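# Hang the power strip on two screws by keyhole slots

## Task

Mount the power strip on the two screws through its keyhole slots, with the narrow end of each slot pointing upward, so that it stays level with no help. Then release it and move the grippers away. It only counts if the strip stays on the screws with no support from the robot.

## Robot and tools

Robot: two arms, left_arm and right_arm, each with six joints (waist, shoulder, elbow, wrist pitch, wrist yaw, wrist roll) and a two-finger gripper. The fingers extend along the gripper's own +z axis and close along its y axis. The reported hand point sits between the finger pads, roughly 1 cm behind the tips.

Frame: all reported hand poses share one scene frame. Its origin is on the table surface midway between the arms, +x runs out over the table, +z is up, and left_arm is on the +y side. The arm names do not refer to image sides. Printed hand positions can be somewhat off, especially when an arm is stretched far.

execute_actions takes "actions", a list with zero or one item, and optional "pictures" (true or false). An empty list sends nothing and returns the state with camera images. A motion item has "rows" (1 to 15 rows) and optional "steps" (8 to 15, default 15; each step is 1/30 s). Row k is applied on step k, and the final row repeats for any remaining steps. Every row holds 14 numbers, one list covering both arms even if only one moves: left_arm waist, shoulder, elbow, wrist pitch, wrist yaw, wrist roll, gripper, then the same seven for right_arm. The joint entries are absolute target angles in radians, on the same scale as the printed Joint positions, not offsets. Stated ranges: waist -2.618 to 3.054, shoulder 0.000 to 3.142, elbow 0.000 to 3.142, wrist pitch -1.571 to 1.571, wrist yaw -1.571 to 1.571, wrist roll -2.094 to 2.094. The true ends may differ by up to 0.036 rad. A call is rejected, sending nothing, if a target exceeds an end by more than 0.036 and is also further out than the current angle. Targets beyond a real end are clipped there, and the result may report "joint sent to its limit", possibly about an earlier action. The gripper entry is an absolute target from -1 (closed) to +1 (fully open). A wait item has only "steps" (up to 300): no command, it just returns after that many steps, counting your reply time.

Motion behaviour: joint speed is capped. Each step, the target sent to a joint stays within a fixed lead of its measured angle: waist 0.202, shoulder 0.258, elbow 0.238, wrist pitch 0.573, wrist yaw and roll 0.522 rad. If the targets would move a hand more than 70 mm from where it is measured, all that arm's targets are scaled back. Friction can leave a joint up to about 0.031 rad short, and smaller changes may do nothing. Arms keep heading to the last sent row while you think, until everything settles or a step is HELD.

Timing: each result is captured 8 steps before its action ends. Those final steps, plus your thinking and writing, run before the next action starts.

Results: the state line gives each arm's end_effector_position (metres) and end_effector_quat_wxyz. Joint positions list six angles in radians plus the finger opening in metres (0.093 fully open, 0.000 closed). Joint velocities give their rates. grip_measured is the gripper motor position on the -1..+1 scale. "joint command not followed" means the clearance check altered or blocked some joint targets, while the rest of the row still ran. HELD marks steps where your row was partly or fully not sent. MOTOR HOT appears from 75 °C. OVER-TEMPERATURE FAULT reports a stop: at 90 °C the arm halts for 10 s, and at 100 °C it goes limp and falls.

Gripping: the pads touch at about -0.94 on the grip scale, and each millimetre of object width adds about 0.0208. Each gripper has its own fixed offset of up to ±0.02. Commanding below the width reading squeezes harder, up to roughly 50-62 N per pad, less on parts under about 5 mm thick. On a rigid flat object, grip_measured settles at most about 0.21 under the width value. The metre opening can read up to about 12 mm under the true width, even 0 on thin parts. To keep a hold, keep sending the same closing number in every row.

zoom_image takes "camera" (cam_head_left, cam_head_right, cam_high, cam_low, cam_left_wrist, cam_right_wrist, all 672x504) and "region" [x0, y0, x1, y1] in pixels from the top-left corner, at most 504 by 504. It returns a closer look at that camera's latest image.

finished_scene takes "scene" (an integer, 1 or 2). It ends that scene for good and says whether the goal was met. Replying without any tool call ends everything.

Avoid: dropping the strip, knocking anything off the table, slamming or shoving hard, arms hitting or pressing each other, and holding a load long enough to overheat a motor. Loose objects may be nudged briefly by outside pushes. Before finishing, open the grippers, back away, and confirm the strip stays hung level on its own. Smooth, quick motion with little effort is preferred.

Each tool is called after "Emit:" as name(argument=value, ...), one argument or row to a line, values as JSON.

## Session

Emit:
execute_actions(
  actions=[],
)

Scene clock: 0.00 s of 5050.00 s.
left_arm: end_effector_position=(+0.1637, +0.3184, +0.1558) grip_measured=+1.000 end_effector_quat_wxyz=(+0.251, +0.699, -0.623, +0.245) | right_arm: end_effector_position=(+0.0564, +0.2905, +0.3028) grip_measured=+0.994 end_effector_quat_wxyz=(+0.682, -0.478, +0.479, +0.279)
Joint positions: left_arm=[ 0.496  1.365  1.058 -1.481  0.688 -1.307  0.093] | right_arm=[ 1.425  2.111  1.638  0.567  0.421 -0.435  0.093]
Joint velocities: left_arm=[ 0.007 -0.012  0.002 -0.022  0.007  0.051  0.   ] | right_arm=[-0.017 -0.007 -0.002 -0.007 -0.066 -0.037  0.001]
Motor temperatures (°C, as the motors report them): left_arm=[25 24 25 31 21 23] | right_arm=[23 26 29 34 21 21]

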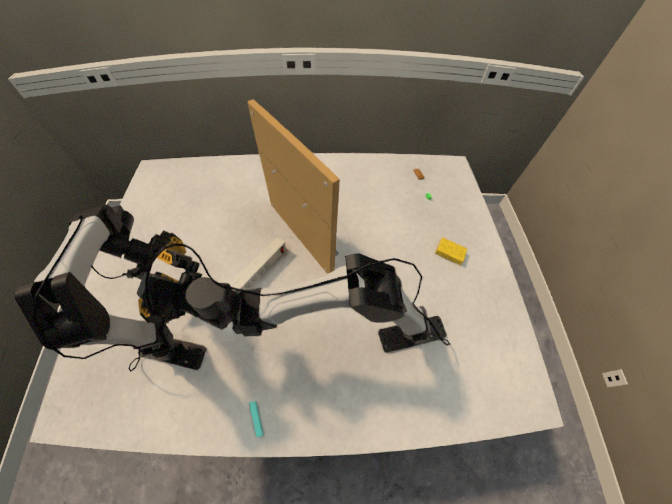

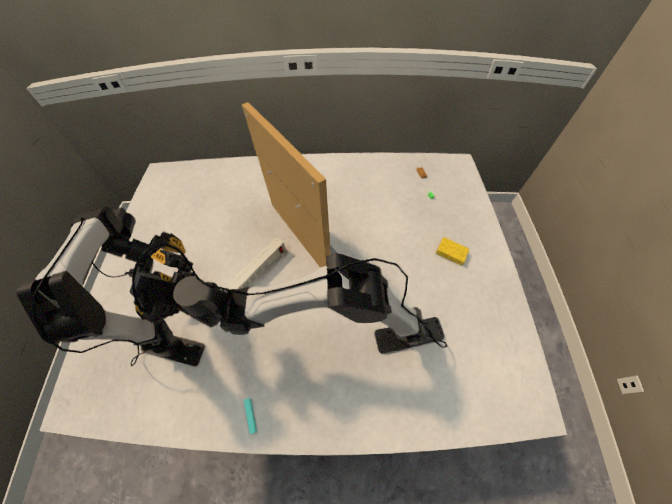

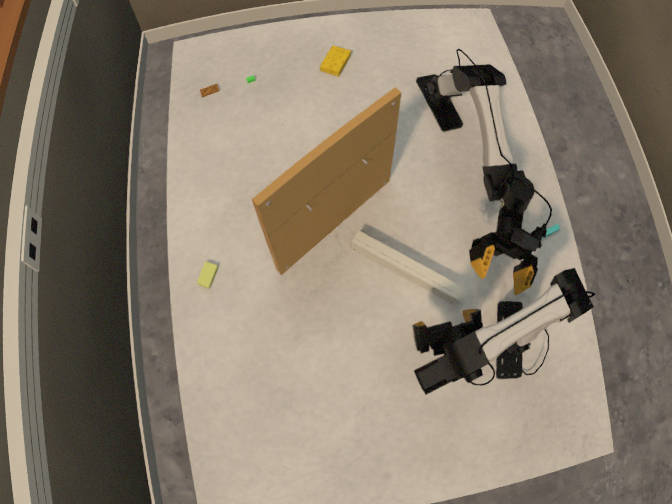

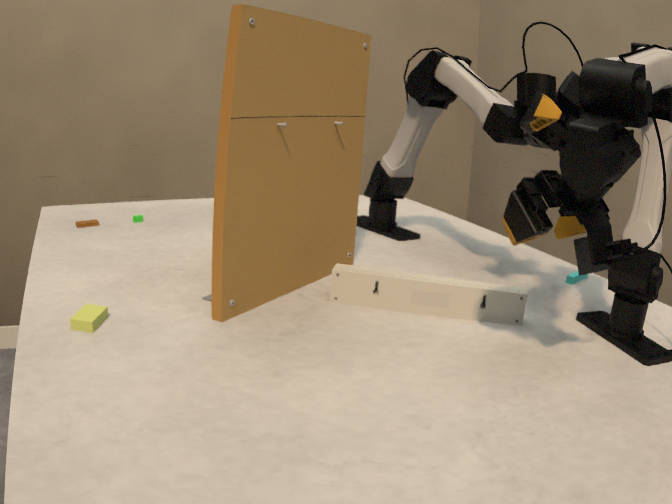

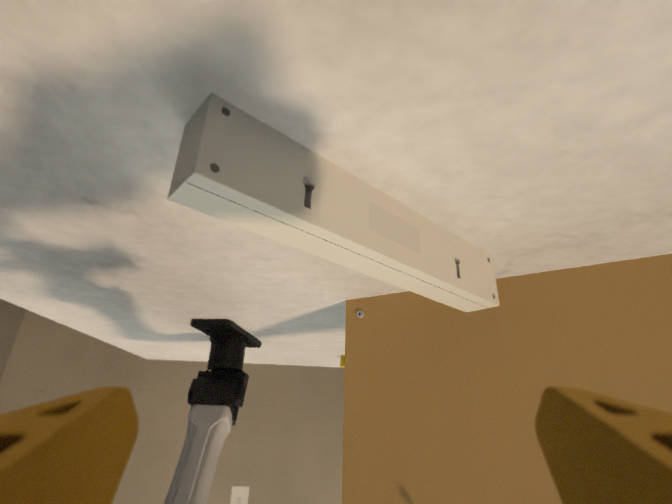

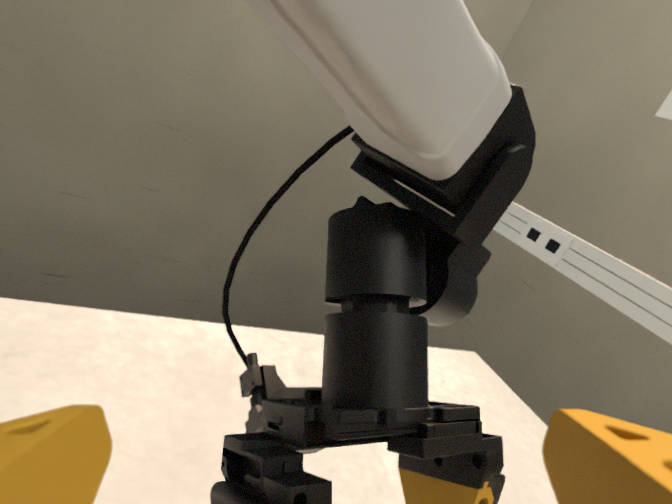

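Emit:
zoom_image(
  camera="cam_low",
  region=[320, 250, 540, 340],
)

Emit:
zoom_image(
  camera="cam_left_wrist",
  region=[160, 80, 400, 260],
)

Emit:
zoom_image(
  camera="cam_high",
  region=[240, 80, 500, 320],
)

Emit:
zoom_image(
  camera="cam_head_left",
  region=[200, 90, 400, 310],
)

Region (320, 250, 540, 340) of cam_low's 672x504 image, scaled by 2.291, with more detail than that image has; it fills the top 206 rows of this view, and the rest is white.

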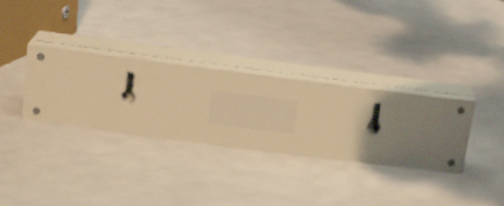

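Region (160, 80, 400, 260) of cam_left_wrist's 672x504 image, scaled by 2.100, with more detail than that image has; it fills the top 378 rows of this view, and the rest is white.

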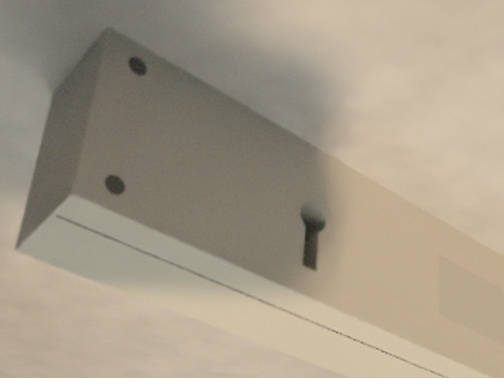

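Region (240, 80, 500, 320) of cam_high's 672x504 image, scaled by 1.938, with more detail than that image has; it fills the top 465 rows of this view, and the rest is white.

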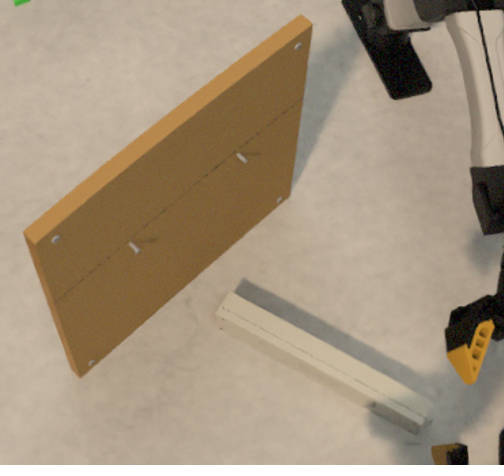

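Region (200, 90, 400, 310) of cam_head_left's 672x504 image, scaled by 2.291, with more detail than that image has; it fills the left 458 columns of this view, and the rest is white.

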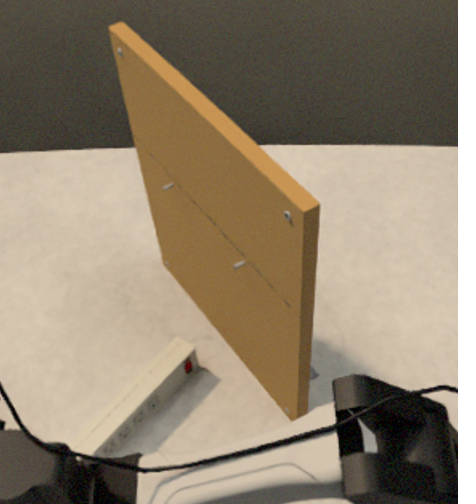

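Emit:
zoom_image(
  camera="cam_left_wrist",
  region=[330, 200, 530, 340],
)

Emit:
zoom_image(
  camera="cam_low",
  region=[200, 0, 400, 330],
)

Region (330, 200, 530, 340) of cam_left_wrist's 672x504 image, scaled by 2.520, with more detail than that image has; it fills the top 353 rows of this view, and the rest is white.

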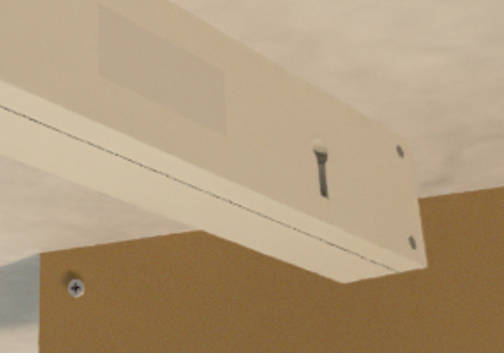

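Region (200, 0, 400, 330) of cam_low's 672x504 image, scaled by 1.527, with more detail than that image has; it fills the left 305 columns of this view, and the rest is white.

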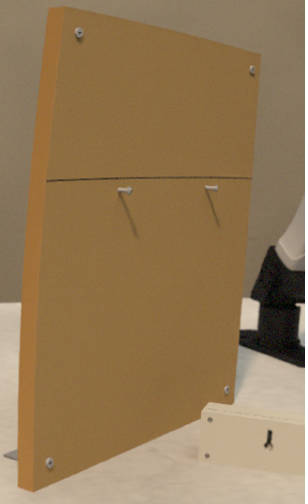

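Emit:
execute_actions(
  actions=[
    {"rows": [[0.496,1.369,1.062,-1.478,0.680,-1.294,1,1.425,2.092,1.624,0.561,0.413,-0.447,1],[0.496,1.373,1.065,-1.475,0.674,-1.283,1,1.425,2.078,1.614,0.556,0.407,-0.457,1],[0.496,1.377,1.068,-1.472,0.667,-1.270,1,1.425,2.059,1.601,0.550,0.399,-0.470,1],[0.496,1.382,1.073,-1.469,0.658,-1.255,1,1.425,2.037,1.584,0.542,0.389,-0.484,1],[0.496,1.388,1.078,-1.464,0.647,-1.236,1,1.425,2.010,1.565,0.533,0.378,-0.502,1],[0.496,1.395,1.084,-1.459,0.635,-1.215,1,1.425,1.980,1.544,0.523,0.365,-0.522,1],[0.496,1.403,1.091,-1.454,0.621,-1.191,1,1.425,1.947,1.519,0.512,0.351,-0.544,1],[0.496,1.411,1.098,-1.448,0.606,-1.165,1,1.425,1.910,1.493,0.499,0.335,-0.569,1],[0.496,1.420,1.106,-1.441,0.590,-1.137,1,1.425,1.870,1.464,0.486,0.318,-0.596,1],[0.496,1.430,1.114,-1.434,0.573,-1.106,1,1.425,1.826,1.433,0.472,0.300,-0.624,1],[0.496,1.441,1.124,-1.426,0.554,-1.073,1,1.425,1.780,1.399,0.456,0.280,-0.655,1],[0.496,1.452,1.133,-1.418,0.534,-1.039,1,1.425,1.732,1.364,0.440,0.260,-0.687,1],[0.496,1.464,1.143,-1.410,0.514,-1.003,1,1.425,1.681,1.328,0.423,0.238,-0.721,1],[0.493,1.476,1.154,-1.401,0.492,-0.966,1,1.425,1.628,1.290,0.405,0.215,-0.756,1],[0.485,1.489,1.165,-1.392,0.470,-0.927,1,1.425,1.573,1.250,0.387,0.192,-0.793,1]], "steps": 15},
  ],
)

Emit:
execute_actions(
  actions=[
    {"rows": [[0.470,1.501,1.176,-1.382,0.447,-0.887,1,1.425,1.516,1.209,0.368,0.168,-0.830,1],[0.451,1.515,1.187,-1.373,0.423,-0.847,1,1.425,1.459,1.168,0.348,0.144,-0.869,1],[0.426,1.528,1.199,-1.363,0.400,-0.805,1,1.425,1.400,1.125,0.329,0.119,-0.908,1],[0.396,1.542,1.211,-1.353,0.376,-0.763,1,1.422,1.341,1.082,0.309,0.093,-0.947,1],[0.362,1.556,1.223,-1.343,0.351,-0.721,1,1.412,1.280,1.039,0.289,0.068,-0.987,1],[0.323,1.569,1.234,-1.333,0.327,-0.678,1,1.395,1.221,0.996,0.268,0.042,-1.027,1],[0.281,1.583,1.246,-1.323,0.302,-0.636,1,1.373,1.160,0.953,0.248,0.017,-1.067,1],[0.235,1.597,1.258,-1.313,0.278,-0.594,1,1.345,1.101,0.910,0.228,-0.009,-1.106,1],[0.186,1.610,1.270,-1.303,0.255,-0.552,1,1.311,1.042,0.867,0.209,-0.034,-1.145,1],[0.135,1.624,1.281,-1.294,0.231,-0.512,1,1.273,0.985,0.826,0.189,-0.058,-1.184,1],[0.083,1.636,1.292,-1.284,0.208,-0.472,1,1.230,0.928,0.785,0.170,-0.082,-1.221,1],[0.029,1.649,1.303,-1.275,0.186,-0.433,1,1.184,0.873,0.745,0.152,-0.105,-1.258,1],[-0.026,1.661,1.314,-1.267,0.165,-0.396,1,1.134,0.820,0.707,0.134,-0.128,-1.293,1],[-0.081,1.673,1.324,-1.258,0.144,-0.360,1,1.083,0.769,0.671,0.117,-0.150,-1.327,1],[-0.135,1.684,1.333,-1.250,0.124,-0.326,1,1.031,0.721,0.636,0.101,-0.170,-1.359,1]], "steps": 15},
  ],
)

Emit:
execute_actions(
  actions=[
    {"rows": [[-0.187,1.695,1.343,-1.242,0.105,-0.293,1,0.978,0.675,0.602,0.085,-0.190,-1.390,1],[-0.238,1.705,1.351,-1.235,0.088,-0.262,1,0.926,0.631,0.571,0.071,-0.208,-1.418,1],[-0.287,1.714,1.359,-1.228,0.072,-0.234,1,0.875,0.591,0.542,0.058,-0.225,-1.445,1],[-0.333,1.722,1.366,-1.222,0.057,-0.208,1,0.825,0.554,0.516,0.045,-0.241,-1.470,1],[-0.375,1.730,1.373,-1.217,0.043,-0.184,1,0.779,0.521,0.491,0.034,-0.255,-1.492,1],[-0.414,1.737,1.379,-1.212,0.031,-0.163,1,0.736,0.491,0.470,0.024,-0.268,-1.512,1],[-0.448,1.743,1.384,-1.207,0.020,-0.144,1,0.698,0.464,0.451,0.015,-0.279,-1.530,1],[-0.478,1.748,1.389,-1.204,0.011,-0.129,1,0.664,0.442,0.434,0.007,-0.289,-1.544,1],[-0.503,1.752,1.392,-1.201,0.004,-0.116,1,0.636,0.423,0.421,0.001,-0.297,-1.557,1],[-0.522,1.756,1.395,-1.198,-0.002,-0.105,1,0.614,0.409,0.411,-0.004,-0.303,-1.567,1],[-0.537,1.758,1.397,-1.196,-0.007,-0.098,1,0.597,0.398,0.403,-0.007,-0.307,-1.573,1],[-0.545,1.759,1.398,-1.195,-0.009,-0.093,1,0.587,0.392,0.398,-0.009,-0.310,-1.578,1],[-0.548,1.76,1.399,-1.195,-0.01,-0.092,1,0.584,0.39,0.397,-0.01,-0.311,-1.579,1]], "steps": 15},
  ],
)

Emit:
execute_actions(
  actions=[
    {"steps": 16},
  ],
  pictures=true,
)

Scene clock: 16.80 s of 5050.00 s.
left_arm: end_effector_position=(+0.1633, +0.3214, +0.1520) grip_measured=+1.000 end_effector_quat_wxyz=(+0.242, +0.686, -0.643, +0.240) | right_arm: end_effector_position=(+0.0530, +0.2762, +0.2996) grip_measured=+0.994 end_effector_quat_wxyz=(+0.674, -0.510, +0.466, +0.260)
Joint positions: left_arm=[ 0.496  1.373  1.058 -1.478  0.665 -1.258  0.093] | right_arm=[ 1.425  2.042  1.559  0.532  0.397 -0.48   0.093]
Joint velocities: left_arm=[ 0.012  0.144 -0.017  0.022 -0.286  0.374  0.   ] | right_arm=[-0.002 -0.74  -0.696 -0.403 -0.256 -0.344 -0.   ]
Motor temperatures (°C, as the motors report them): left_arm=[25 24 27 31 22 23] | right_arm=[23 32 32 36 21 21]
Steps of this call (steps 1 to 90: nothing new was sent; then 13.57 s passed at rest; steps 91 to 97: the first 7 steps of this action). Readings (joint positions):
91: left_arm=[0.496 1.365 1.058 -1.481 0.688 -1.306] | right_arm=[1.425 2.111 1.638 0.566 0.421 -0.435]
92: left_arm=[0.496 1.365 1.058 -1.481 0.688 -1.303] | right_arm=[1.425 2.111 1.636 0.566 0.421 -0.438]
94: left_arm=[0.496 1.365 1.058 -1.481 0.683 -1.292] | right_arm=[1.425 2.098 1.618 0.559 0.416 -0.448]
97: the state above

Scene clock: 17.30 s of 5050.00 s.
left_arm: end_effector_position=(+0.2049, +0.3429, +0.1239) grip_measured=+1.000 end_effector_quat_wxyz=(-0.132, -0.473, +0.855, -0.166) | right_arm: end_effector_position=(+0.0183, +0.0950, +0.3982) grip_measured=+0.994 end_effector_quat_wxyz=(+0.717, -0.612, +0.258, +0.211)
Joint positions: left_arm=[ 0.364  1.548  1.2   -1.371  0.402 -0.811  0.093] | right_arm=[ 1.414  1.272  1.046  0.345  0.127 -0.9    0.093]
Joint velocities: left_arm=[-1.062  0.422  0.344  0.33  -0.74   1.165  0.   ] | right_arm=[-0.315 -1.746 -1.258 -0.549 -0.872 -1.062  0.   ]
Motor temperatures (°C, as the motors report them): left_arm=[25 24 27 31 22 23] | right_arm=[23 32 32 36 21 21]
Steps of this call (steps 1 to 8: the last 8 steps of your previous action; steps 9 to 15: the first 7 steps of this action). Readings (joint positions):
9: left_arm=[0.494 1.467 1.130 -1.429 0.537 -1.034] | right_arm=[1.425 1.635 1.288 0.431 0.265 -0.690]
10: left_arm=[0.488 1.479 1.142 -1.420 0.516 -1.000] | right_arm=[1.425 1.575 1.251 0.419 0.244 -0.723]
12: left_arm=[0.456 1.506 1.165 -1.401 0.472 -0.928] | right_arm=[1.425 1.454 1.172 0.393 0.201 -0.791]
15: the state above

Scene clock: 17.80 s of 5050.00 s.
left_arm: end_effector_position=(+0.2109, +0.1914, +0.0986) grip_measured=+1.000 end_effector_quat_wxyz=(-0.036, +0.154, +0.987, -0.037) | right_arm: end_effector_position=(+0.1399, -0.0949, +0.3089) grip_measured=+0.994 end_effector_quat_wxyz=(+0.714, -0.664, +0.198, -0.102)
Joint positions: left_arm=[-0.379  1.725  1.349 -1.229  0.097 -0.263  0.093] | right_arm=[ 0.773  0.529  0.498  0.072 -0.195 -1.415  0.093]
Joint velocities: left_arm=[-1.131  0.183  0.159  0.183 -0.403  0.784  0.   ] | right_arm=[-1.267 -0.882 -0.662 -0.418 -0.447 -0.755  0.001]
Motor temperatures (°C, as the motors report them): left_arm=[25 24 27 31 22 23] | right_arm=[23 32 32 36 21 21]
Steps of this call (steps 1 to 8: the last 8 steps of your previous action; steps 9 to 15: the first 7 steps of this action). Readings (joint positions):
9: left_arm=[-0.084 1.669 1.302 -1.276 0.200 -0.455] | right_arm=[1.070 0.768 0.675 0.172 -0.084 -1.235]
10: left_arm=[-0.138 1.681 1.311 -1.267 0.180 -0.419] | right_arm=[1.018 0.721 0.640 0.154 -0.105 -1.269]
12: left_arm=[-0.242 1.701 1.328 -1.250 0.143 -0.351] | right_arm=[0.915 0.635 0.576 0.118 -0.144 -1.333]
15: the state above

Scene clock: 18.33 s of 5050.00 s.
left_arm: end_effector_position=(+0.1970, +0.1570, +0.0960) grip_measured=+1.000 end_effector_quat_wxyz=(-0.007, +0.313, +0.950, +0.000) | right_arm: end_effector_position=(+0.1561, -0.1250, +0.2752) grip_measured=+0.994 end_effector_quat_wxyz=(+0.681, -0.687, +0.183, -0.176)
Joint positions: left_arm=[-0.545  1.75   1.371 -1.206  0.006 -0.103  0.093] | right_arm=[ 0.593  0.411  0.407 -0.008 -0.294 -1.566  0.093]
Joint velocities: left_arm=[-0.002 -0.007 -0.012 -0.051 -0.095  0.095  0.   ] | right_arm=[ 0.007  0.007  0.002 -0.051 -0.051 -0.051  0.   ]
Motor temperatures (°C, as the motors report them): left_arm=[25 24 27 31 22 23] | right_arm=[23 32 32 37 21 21]
Kept back: nothing.
Steps of this call (steps 1 to 8: the last 8 steps of your previous action; steps 9 to 16: the robot went on to your last target). Readings (joint positions):
1: left_arm=[-0.417 1.731 1.354 -1.224 0.084 -0.238] | right_arm=[0.732 0.500 0.476 0.059 -0.209 -1.439]
2: left_arm=[-0.451 1.737 1.358 -1.219 0.072 -0.215] | right_arm=[0.696 0.476 0.458 0.046 -0.223 -1.461]
4: left_arm=[-0.503 1.745 1.365 -1.212 0.052 -0.176] | right_arm=[0.639 0.439 0.429 0.025 -0.245 -1.497]
8: left_arm=[-0.545 1.750 1.370 -1.206 0.028 -0.129] | right_arm=[0.594 0.411 0.407 -0.001 -0.273 -1.541]
16: the state above

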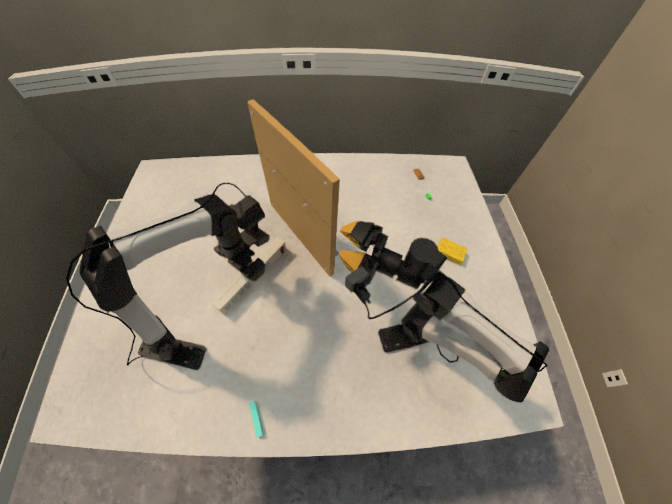

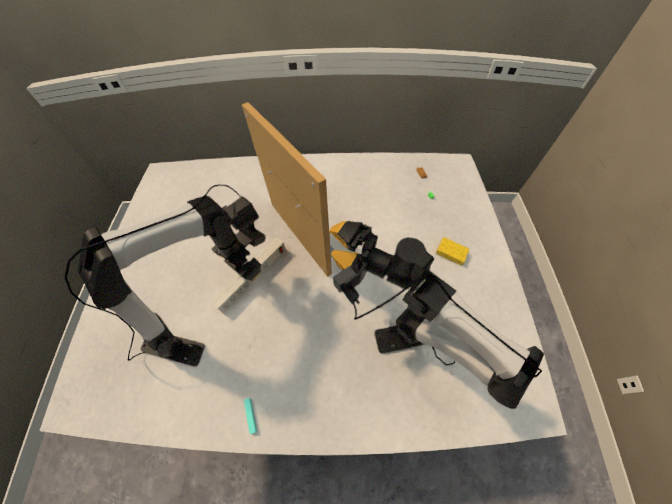

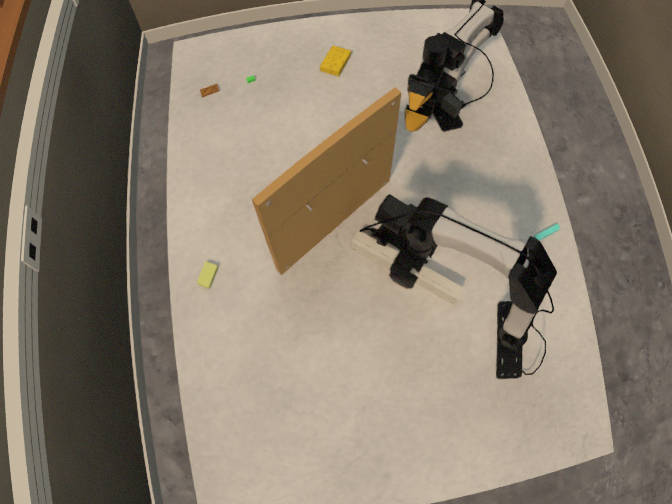

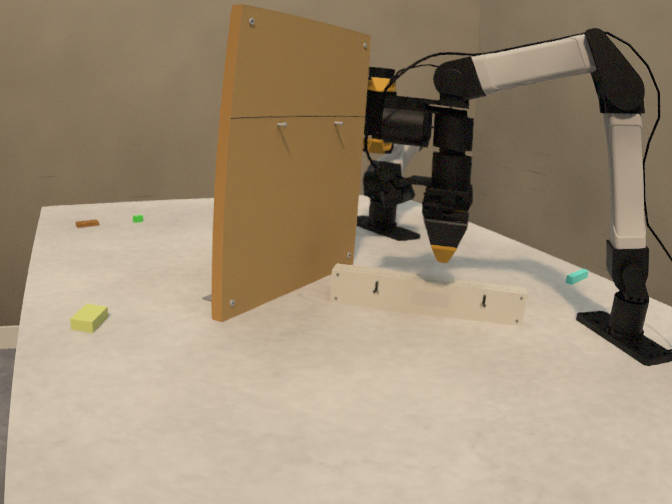

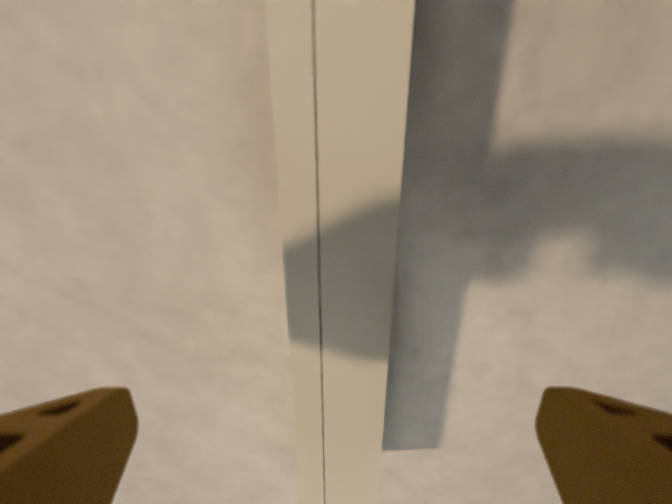

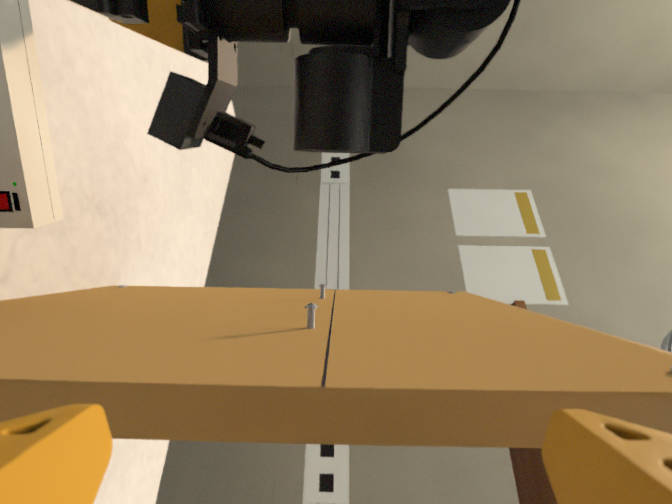

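Emit:
execute_actions(
  actions=[
    {"rows": [[-0.548,1.761,1.350,-1.190,-0.012,-0.092,0.9,0.580,0.388,0.394,0.0,-0.325,-1.579,1],[-0.548,1.763,1.344,-1.180,-0.012,-0.092,0.8,0.570,0.386,0.391,0.008,-0.345,-1.579,1],[-0.548,1.766,1.334,-1.163,-0.012,-0.092,0.7,0.553,0.384,0.387,0.016,-0.370,-1.579,1],[-0.548,1.770,1.321,-1.142,-0.012,-0.092,0.6,0.531,0.382,0.381,0.024,-0.400,-1.579,1],[-0.548,1.774,1.305,-1.117,-0.012,-0.092,0.5,0.504,0.380,0.374,0.032,-0.433,-1.579,1],[-0.548,1.779,1.287,-1.090,-0.012,-0.092,0.4,0.474,0.378,0.367,0.040,-0.467,-1.579,1],[-0.548,1.785,1.268,-1.062,-0.012,-0.092,0.3,0.442,0.376,0.359,0.047,-0.500,-1.579,1],[-0.548,1.790,1.249,-1.035,-0.012,-0.092,0.2,0.409,0.374,0.351,0.053,-0.532,-1.579,1],[-0.548,1.796,1.230,-1.009,-0.012,-0.092,0.15,0.376,0.372,0.343,0.058,-0.561,-1.579,1],[-0.548,1.801,1.213,-0.986,-0.012,-0.092,0.15,0.346,0.370,0.336,0.062,-0.586,-1.579,1],[-0.548,1.805,1.198,-0.967,-0.012,-0.092,0.15,0.319,0.368,0.330,0.065,-0.606,-1.579,1],[-0.548,1.809,1.185,-0.953,-0.012,-0.092,0.15,0.297,0.366,0.324,0.067,-0.619,-1.579,1],[-0.548,1.812,1.175,-0.945,-0.012,-0.092,0.15,0.280,0.365,0.320,0.067,-0.627,-1.579,1],[-0.548,1.813,1.170,-0.942,-0.012,-0.092,0.15,0.270,0.364,0.318,0.067,-0.627,-1.579,1],[-0.548,1.814,1.167,-0.942,-0.012,-0.092,0.15,0.266,0.364,0.317,0.067,-0.627,-1.579,1]], "steps": 15},
  ],
)

Emit:
execute_actions(
  actions=[
    {"rows": [[-0.548,1.814,1.167,-0.942,-0.012,-0.092,0.1,0.266,0.364,0.317,0.067,-0.627,-1.579,1],[-0.548,1.814,1.167,-0.942,-0.012,-0.092,0.02,0.266,0.364,0.317,0.067,-0.627,-1.579,1],[-0.548,1.814,1.167,-0.942,-0.012,-0.092,-0.06,0.266,0.364,0.317,0.067,-0.627,-1.579,1],[-0.548,1.814,1.167,-0.942,-0.012,-0.092,-0.14,0.266,0.364,0.317,0.067,-0.627,-1.579,1],[-0.548,1.814,1.167,-0.942,-0.012,-0.092,-0.2,0.266,0.364,0.317,0.067,-0.627,-1.579,1],[-0.548,1.814,1.167,-0.942,-0.012,-0.092,-0.24,0.266,0.364,0.317,0.067,-0.627,-1.579,1],[-0.548,1.814,1.167,-0.942,-0.012,-0.092,-0.28,0.266,0.364,0.317,0.067,-0.627,-1.579,1],[-0.548,1.814,1.167,-0.942,-0.012,-0.092,-0.32,0.266,0.364,0.317,0.067,-0.627,-1.579,1],[-0.548,1.814,1.167,-0.942,-0.012,-0.092,-0.36,0.266,0.364,0.317,0.067,-0.627,-1.579,1],[-0.548,1.814,1.167,-0.942,-0.012,-0.092,-0.42,0.266,0.364,0.317,0.067,-0.627,-1.579,1],[-0.548,1.814,1.167,-0.942,-0.012,-0.092,-0.5,0.266,0.364,0.317,0.067,-0.627,-1.579,1],[-0.548,1.814,1.167,-0.942,-0.012,-0.092,-0.6,0.266,0.364,0.317,0.067,-0.627,-1.579,1]], "steps": 13},
  ],
)

Emit:
execute_actions(
  actions=[
    {"steps": 11},
  ],
  pictures=true,
)

Scene clock: 21.27 s of 5050.00 s.
left_arm: end_effector_position=(+0.1984, +0.1571, +0.0822) grip_measured=+0.354 end_effector_quat_wxyz=(-0.003, +0.316, +0.949, +0.001) | right_arm: end_effector_position=(+0.1610, -0.1317, +0.2721) grip_measured=+0.994 end_effector_quat_wxyz=(+0.684, -0.685, +0.178, -0.178)
Joint positions: left_arm=[-0.545  1.756  1.322 -1.144  0.    -0.098  0.062] | right_arm=[ 0.501  0.4    0.385  0.011 -0.39  -1.571  0.093]
Joint velocities: left_arm=[ 0.027  0.1   -0.491  0.549 -0.022  0.051 -0.108] | right_arm=[-0.852 -0.085 -0.203  0.11  -0.725  0.066 -0.   ]
Motor temperatures (°C, as the motors report them): left_arm=[25 25 28 31 22 23] | right_arm=[23 31 32 37 21 21]
Steps of this call (steps 1 to 15: the robot went on to your last target; steps 16 to 81: nothing new was sent; steps 82 to 88: the first 7 steps of this action). Readings (joint positions):
82: left_arm=[-0.545 1.750 1.371 -1.205 0.001 -0.098] | right_arm=[0.593 0.411 0.407 -0.009 -0.300 -1.571]
83: left_arm=[-0.545 1.750 1.371 -1.204 0.001 -0.098] | right_arm=[0.590 0.411 0.407 -0.009 -0.305 -1.571]
85: left_arm=[-0.545 1.750 1.362 -1.189 0.000 -0.098] | right_arm=[0.570 0.409 0.403 -0.003 -0.329 -1.571]
88: the state above

Scene clock: 21.70 s of 5050.00 s.
left_arm: end_effector_position=(+0.1931, +0.1616, +0.0307) grip_measured=-0.166 end_effector_quat_wxyz=(-0.017, +0.316, +0.949, +0.007) | right_arm: end_effector_position=(+0.1761, -0.1516, +0.2558) grip_measured=+0.994 end_effector_quat_wxyz=(+0.679, -0.685, +0.188, -0.182)
Joint positions: left_arm=[-0.545  1.813  1.179 -0.973  0.001 -0.097  0.037] | right_arm=[ 0.275  0.385  0.328  0.044 -0.595 -1.571  0.093]
Joint velocities: left_arm=[-0.002  0.002  0.002  0.022  0.051 -0.022 -0.068] | right_arm=[ 0.002  0.002 -0.007  0.007 -0.11  -0.095 -0.   ]
Motor temperatures (°C, as the motors report them): left_arm=[25 25 28 31 22 23] | right_arm=[23 31 32 37 21 21]
Steps of this call (steps 1 to 8: the last 8 steps of your previous action; steps 9 to 13: the first 5 steps of this action). Readings (joint positions):
9: left_arm=[-0.545 1.812 1.183 -0.995 -0.000 -0.097] | right_arm=[0.280 0.385 0.329 0.040 -0.569 -1.571]
10: left_arm=[-0.545 1.813 1.179 -0.989 -0.000 -0.097] | right_arm=[0.276 0.385 0.328 0.041 -0.577 -1.571]
12: left_arm=[-0.545 1.813 1.179 -0.977 -0.000 -0.097] | right_arm=[0.275 0.385 0.328 0.043 -0.590 -1.571]
13: the state above

Scene clock: 22.07 s of 5050.00 s.
left_arm: end_effector_position=(+0.1933, +0.1610, +0.0307) grip_measured=-0.390 end_effector_quat_wxyz=(-0.016, +0.316, +0.949, +0.005) | right_arm: end_effector_position=(+0.1736, -0.1502, +0.2570) grip_measured=+0.994 end_effector_quat_wxyz=(+0.682, -0.686, +0.181, -0.177)
Joint positions: left_arm=[-0.545  1.813  1.179 -0.97   0.003 -0.097  0.026] | right_arm=[ 0.275  0.384  0.328  0.05  -0.612 -1.571  0.093]
Joint velocities: left_arm=[ 0.002  0.022 -0.017 -0.081 -0.007  0.007 -0.001] | right_arm=[-0.012  0.022 -0.012  0.022 -0.051  0.081 -0.001]
Motor temperatures (°C, as the motors report them): left_arm=[25 25 28 31 22 23] | right_arm=[23 31 32 37 21 21]
Kept back: nothing.
Steps of this call (steps 1 to 8: the last 8 steps of your previous action; steps 9 to 11: the robot went on to your last target). Readings (joint positions):
1: left_arm=[-0.545 1.813 1.179 -0.972 0.003 -0.097] | right_arm=[0.275 0.384 0.328 0.046 -0.599 -1.571]
2: left_arm=[-0.545 1.813 1.179 -0.971 0.003 -0.097] | right_arm=[0.275 0.384 0.328 0.047 -0.602 -1.571]
4: left_arm=[-0.545 1.813 1.179 -0.970 0.003 -0.097] | right_arm=[0.275 0.384 0.328 0.048 -0.606 -1.571]
8: left_arm=[-0.545 1.813 1.179 -0.970 0.003 -0.097] | right_arm=[0.275 0.384 0.328 0.049 -0.611 -1.571]
11: the state above

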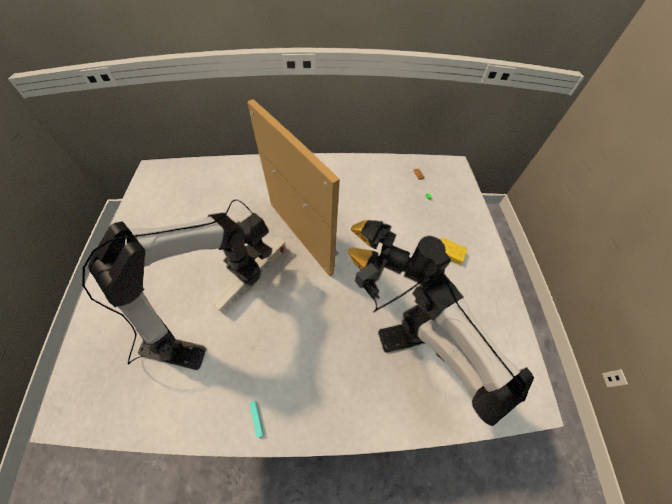

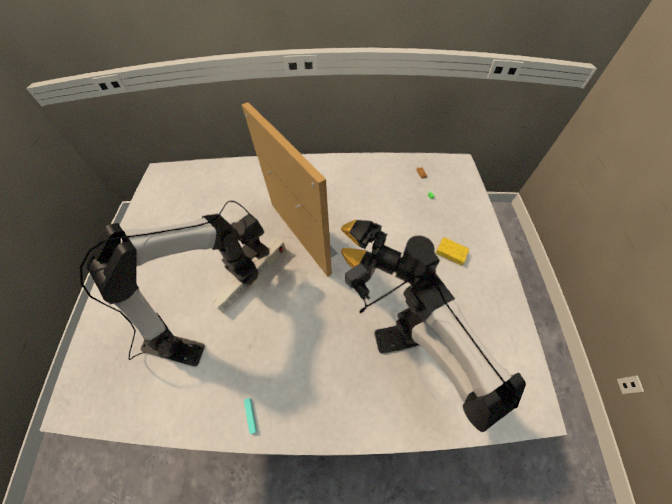

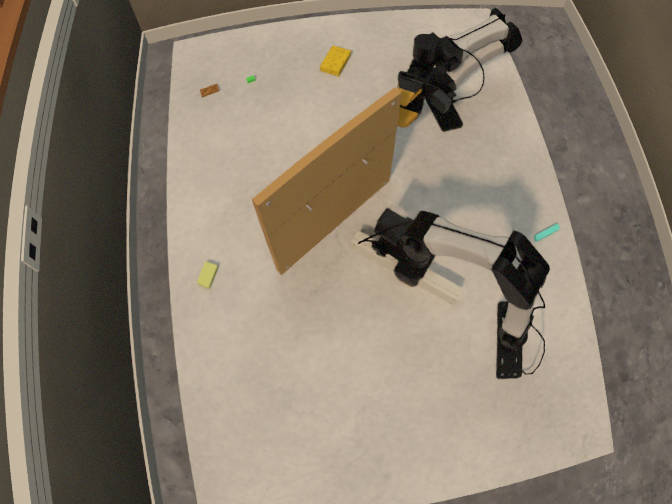

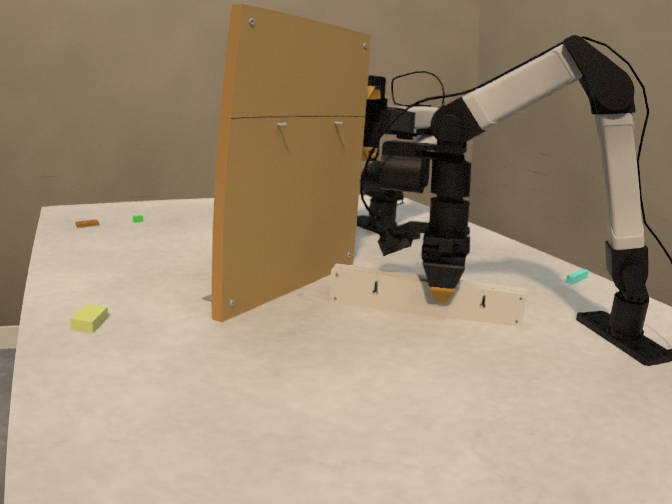

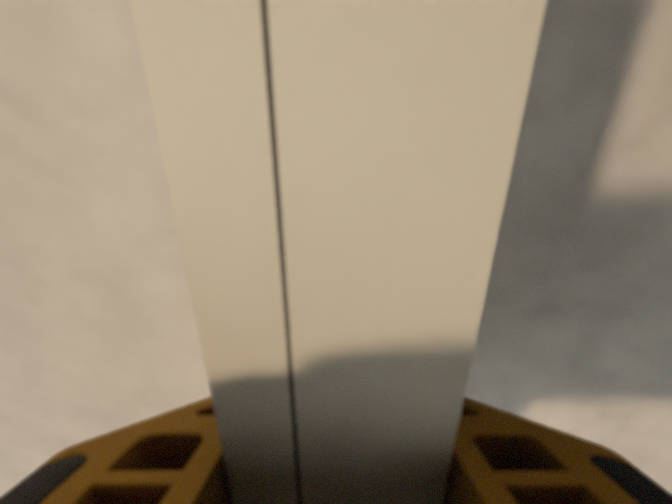

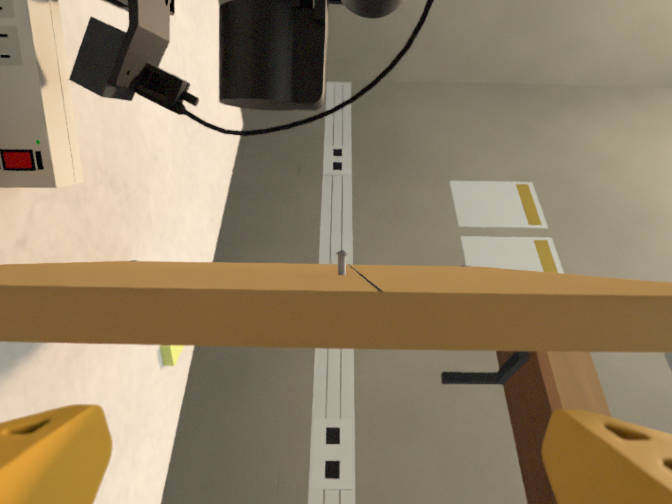

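Emit:
zoom_image(
  camera="cam_low",
  region=[325, 250, 535, 335],
)

Emit:
zoom_image(
  camera="cam_low",
  region=[400, 260, 500, 330],
)

Emit:
zoom_image(
  camera="cam_right_wrist",
  region=[300, 230, 400, 300],
)

Region (325, 250, 535, 335) of cam_low's 672x504 image, scaled by 2.400, with more detail than that image has; it fills the top 204 rows of this view, and the rest is white.

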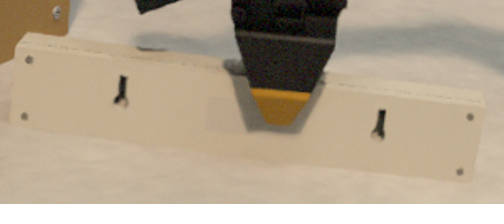

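Region (400, 260, 500, 330) of cam_low's 672x504 image, scaled by 5.040, with more detail than that image has; it fills the top 353 rows of this view, and the rest is white.

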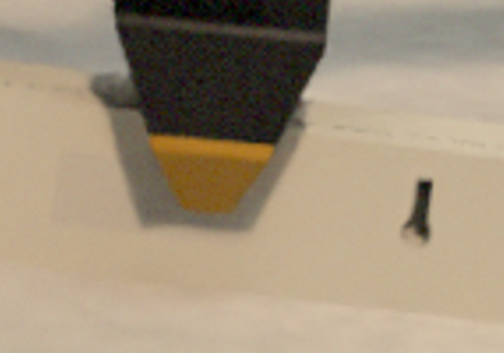

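Region (300, 230, 400, 300) of cam_right_wrist's 672x504 image, scaled by 5.040, with more detail than that image has; it fills the top 353 rows of this view, and the rest is white.

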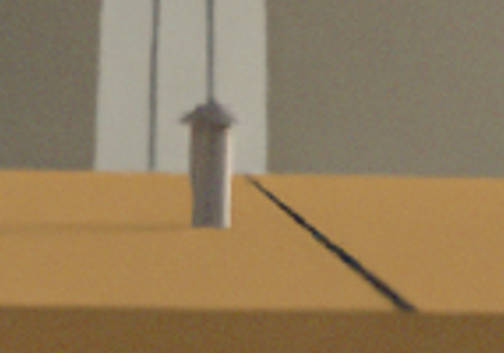

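Emit:
execute_actions(
  actions=[],
)

Scene clock: 24.33 s of 5050.00 s.
left_arm: end_effector_position=(+0.1933, +0.1610, +0.0307) grip_measured=-0.390 end_effector_quat_wxyz=(-0.016, +0.316, +0.949, +0.005) | right_arm: end_effector_position=(+0.1734, -0.1501, +0.2571) grip_measured=+0.994 end_effector_quat_wxyz=(+0.683, -0.686, +0.180, -0.177)
Joint positions: left_arm=[-0.545  1.813  1.179 -0.97   0.003 -0.097  0.026] | right_arm=[ 0.275  0.384  0.328  0.05  -0.614 -1.571  0.093]
Joint velocities: left_arm=[-0.002 -0.007  0.007  0.007  0.007  0.037 -0.   ] | right_arm=[-0.002 -0.007  0.002 -0.007  0.007 -0.022 -0.   ]
Motor temperatures (°C, as the motors report them): left_arm=[25 25 28 31 22 23] | right_arm=[23 31 32 37 21 21]
Kept back: nothing.
Steps of this call (steps 1 to 30: the robot went on to your last target; steps 31 to 68: nothing new was sent). Readings (joint positions):
1: left_arm=[-0.545 1.813 1.179 -0.970 0.003 -0.097] | right_arm=[0.275 0.384 0.328 0.050 -0.612 -1.571]
2: left_arm=[-0.545 1.813 1.179 -0.970 0.003 -0.097] | right_arm=[0.275 0.384 0.328 0.050 -0.613 -1.571]
4: left_arm=[-0.545 1.813 1.179 -0.970 0.003 -0.097] | right_arm=[0.275 0.384 0.328 0.050 -0.613 -1.571]
8: left_arm=[-0.545 1.813 1.179 -0.970 0.003 -0.097] | right_arm=[0.275 0.384 0.328 0.050 -0.614 -1.571]
68: the state above
All arms were judged still, so your last target was given up. Only a new action makes them travel on or press farther. Fingers that are still opening or closing keep moving.

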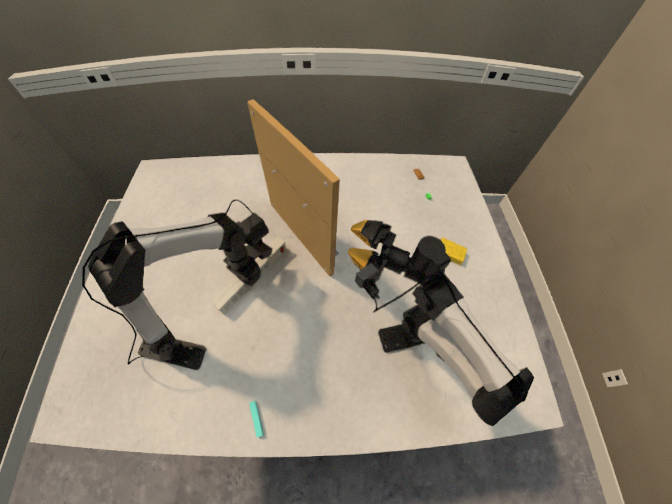

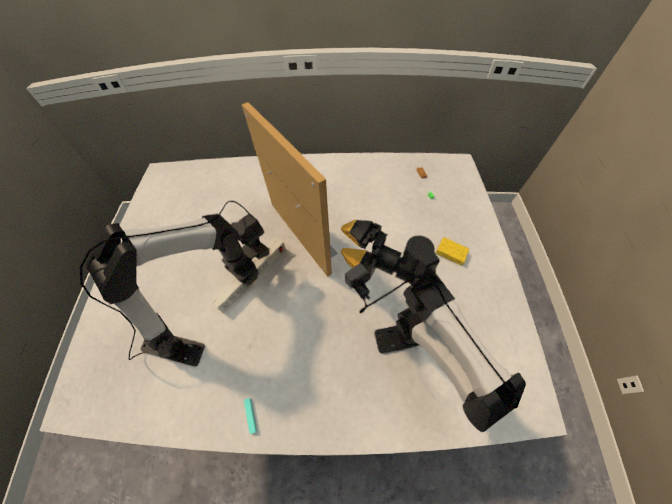

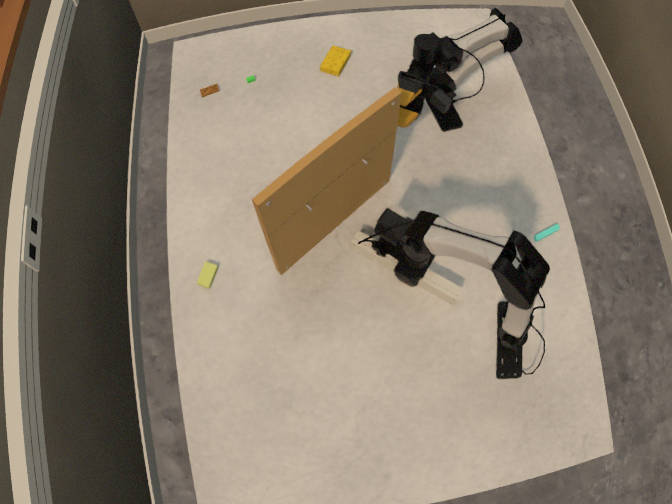

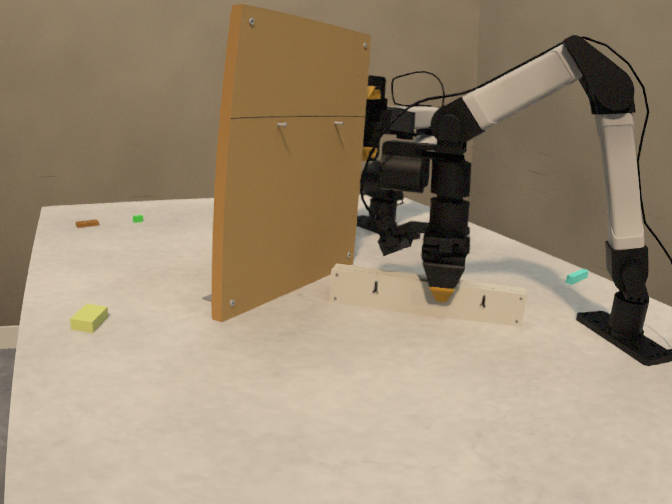

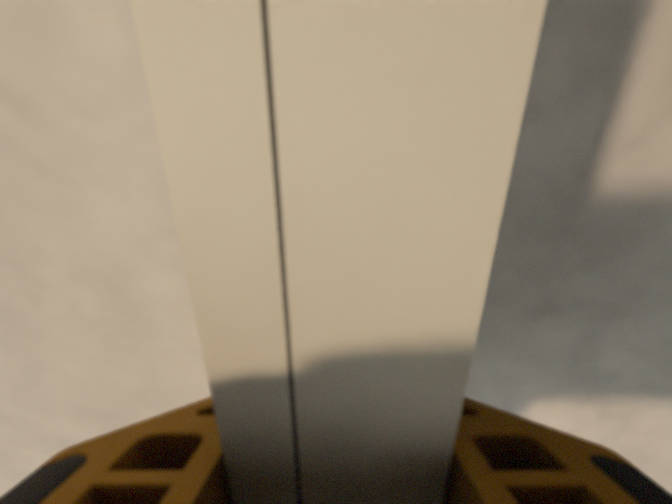

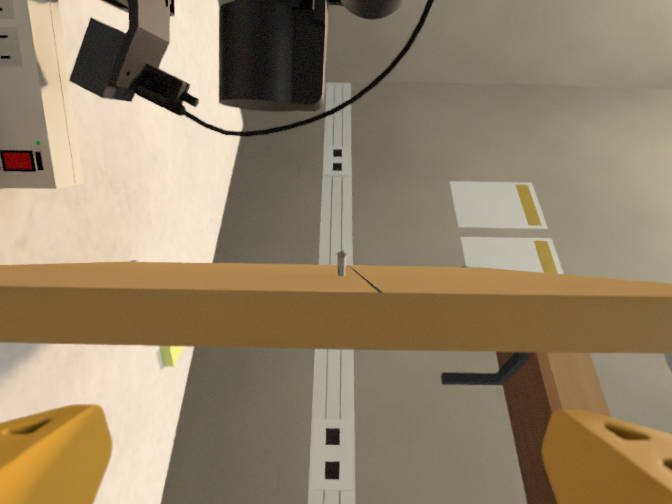

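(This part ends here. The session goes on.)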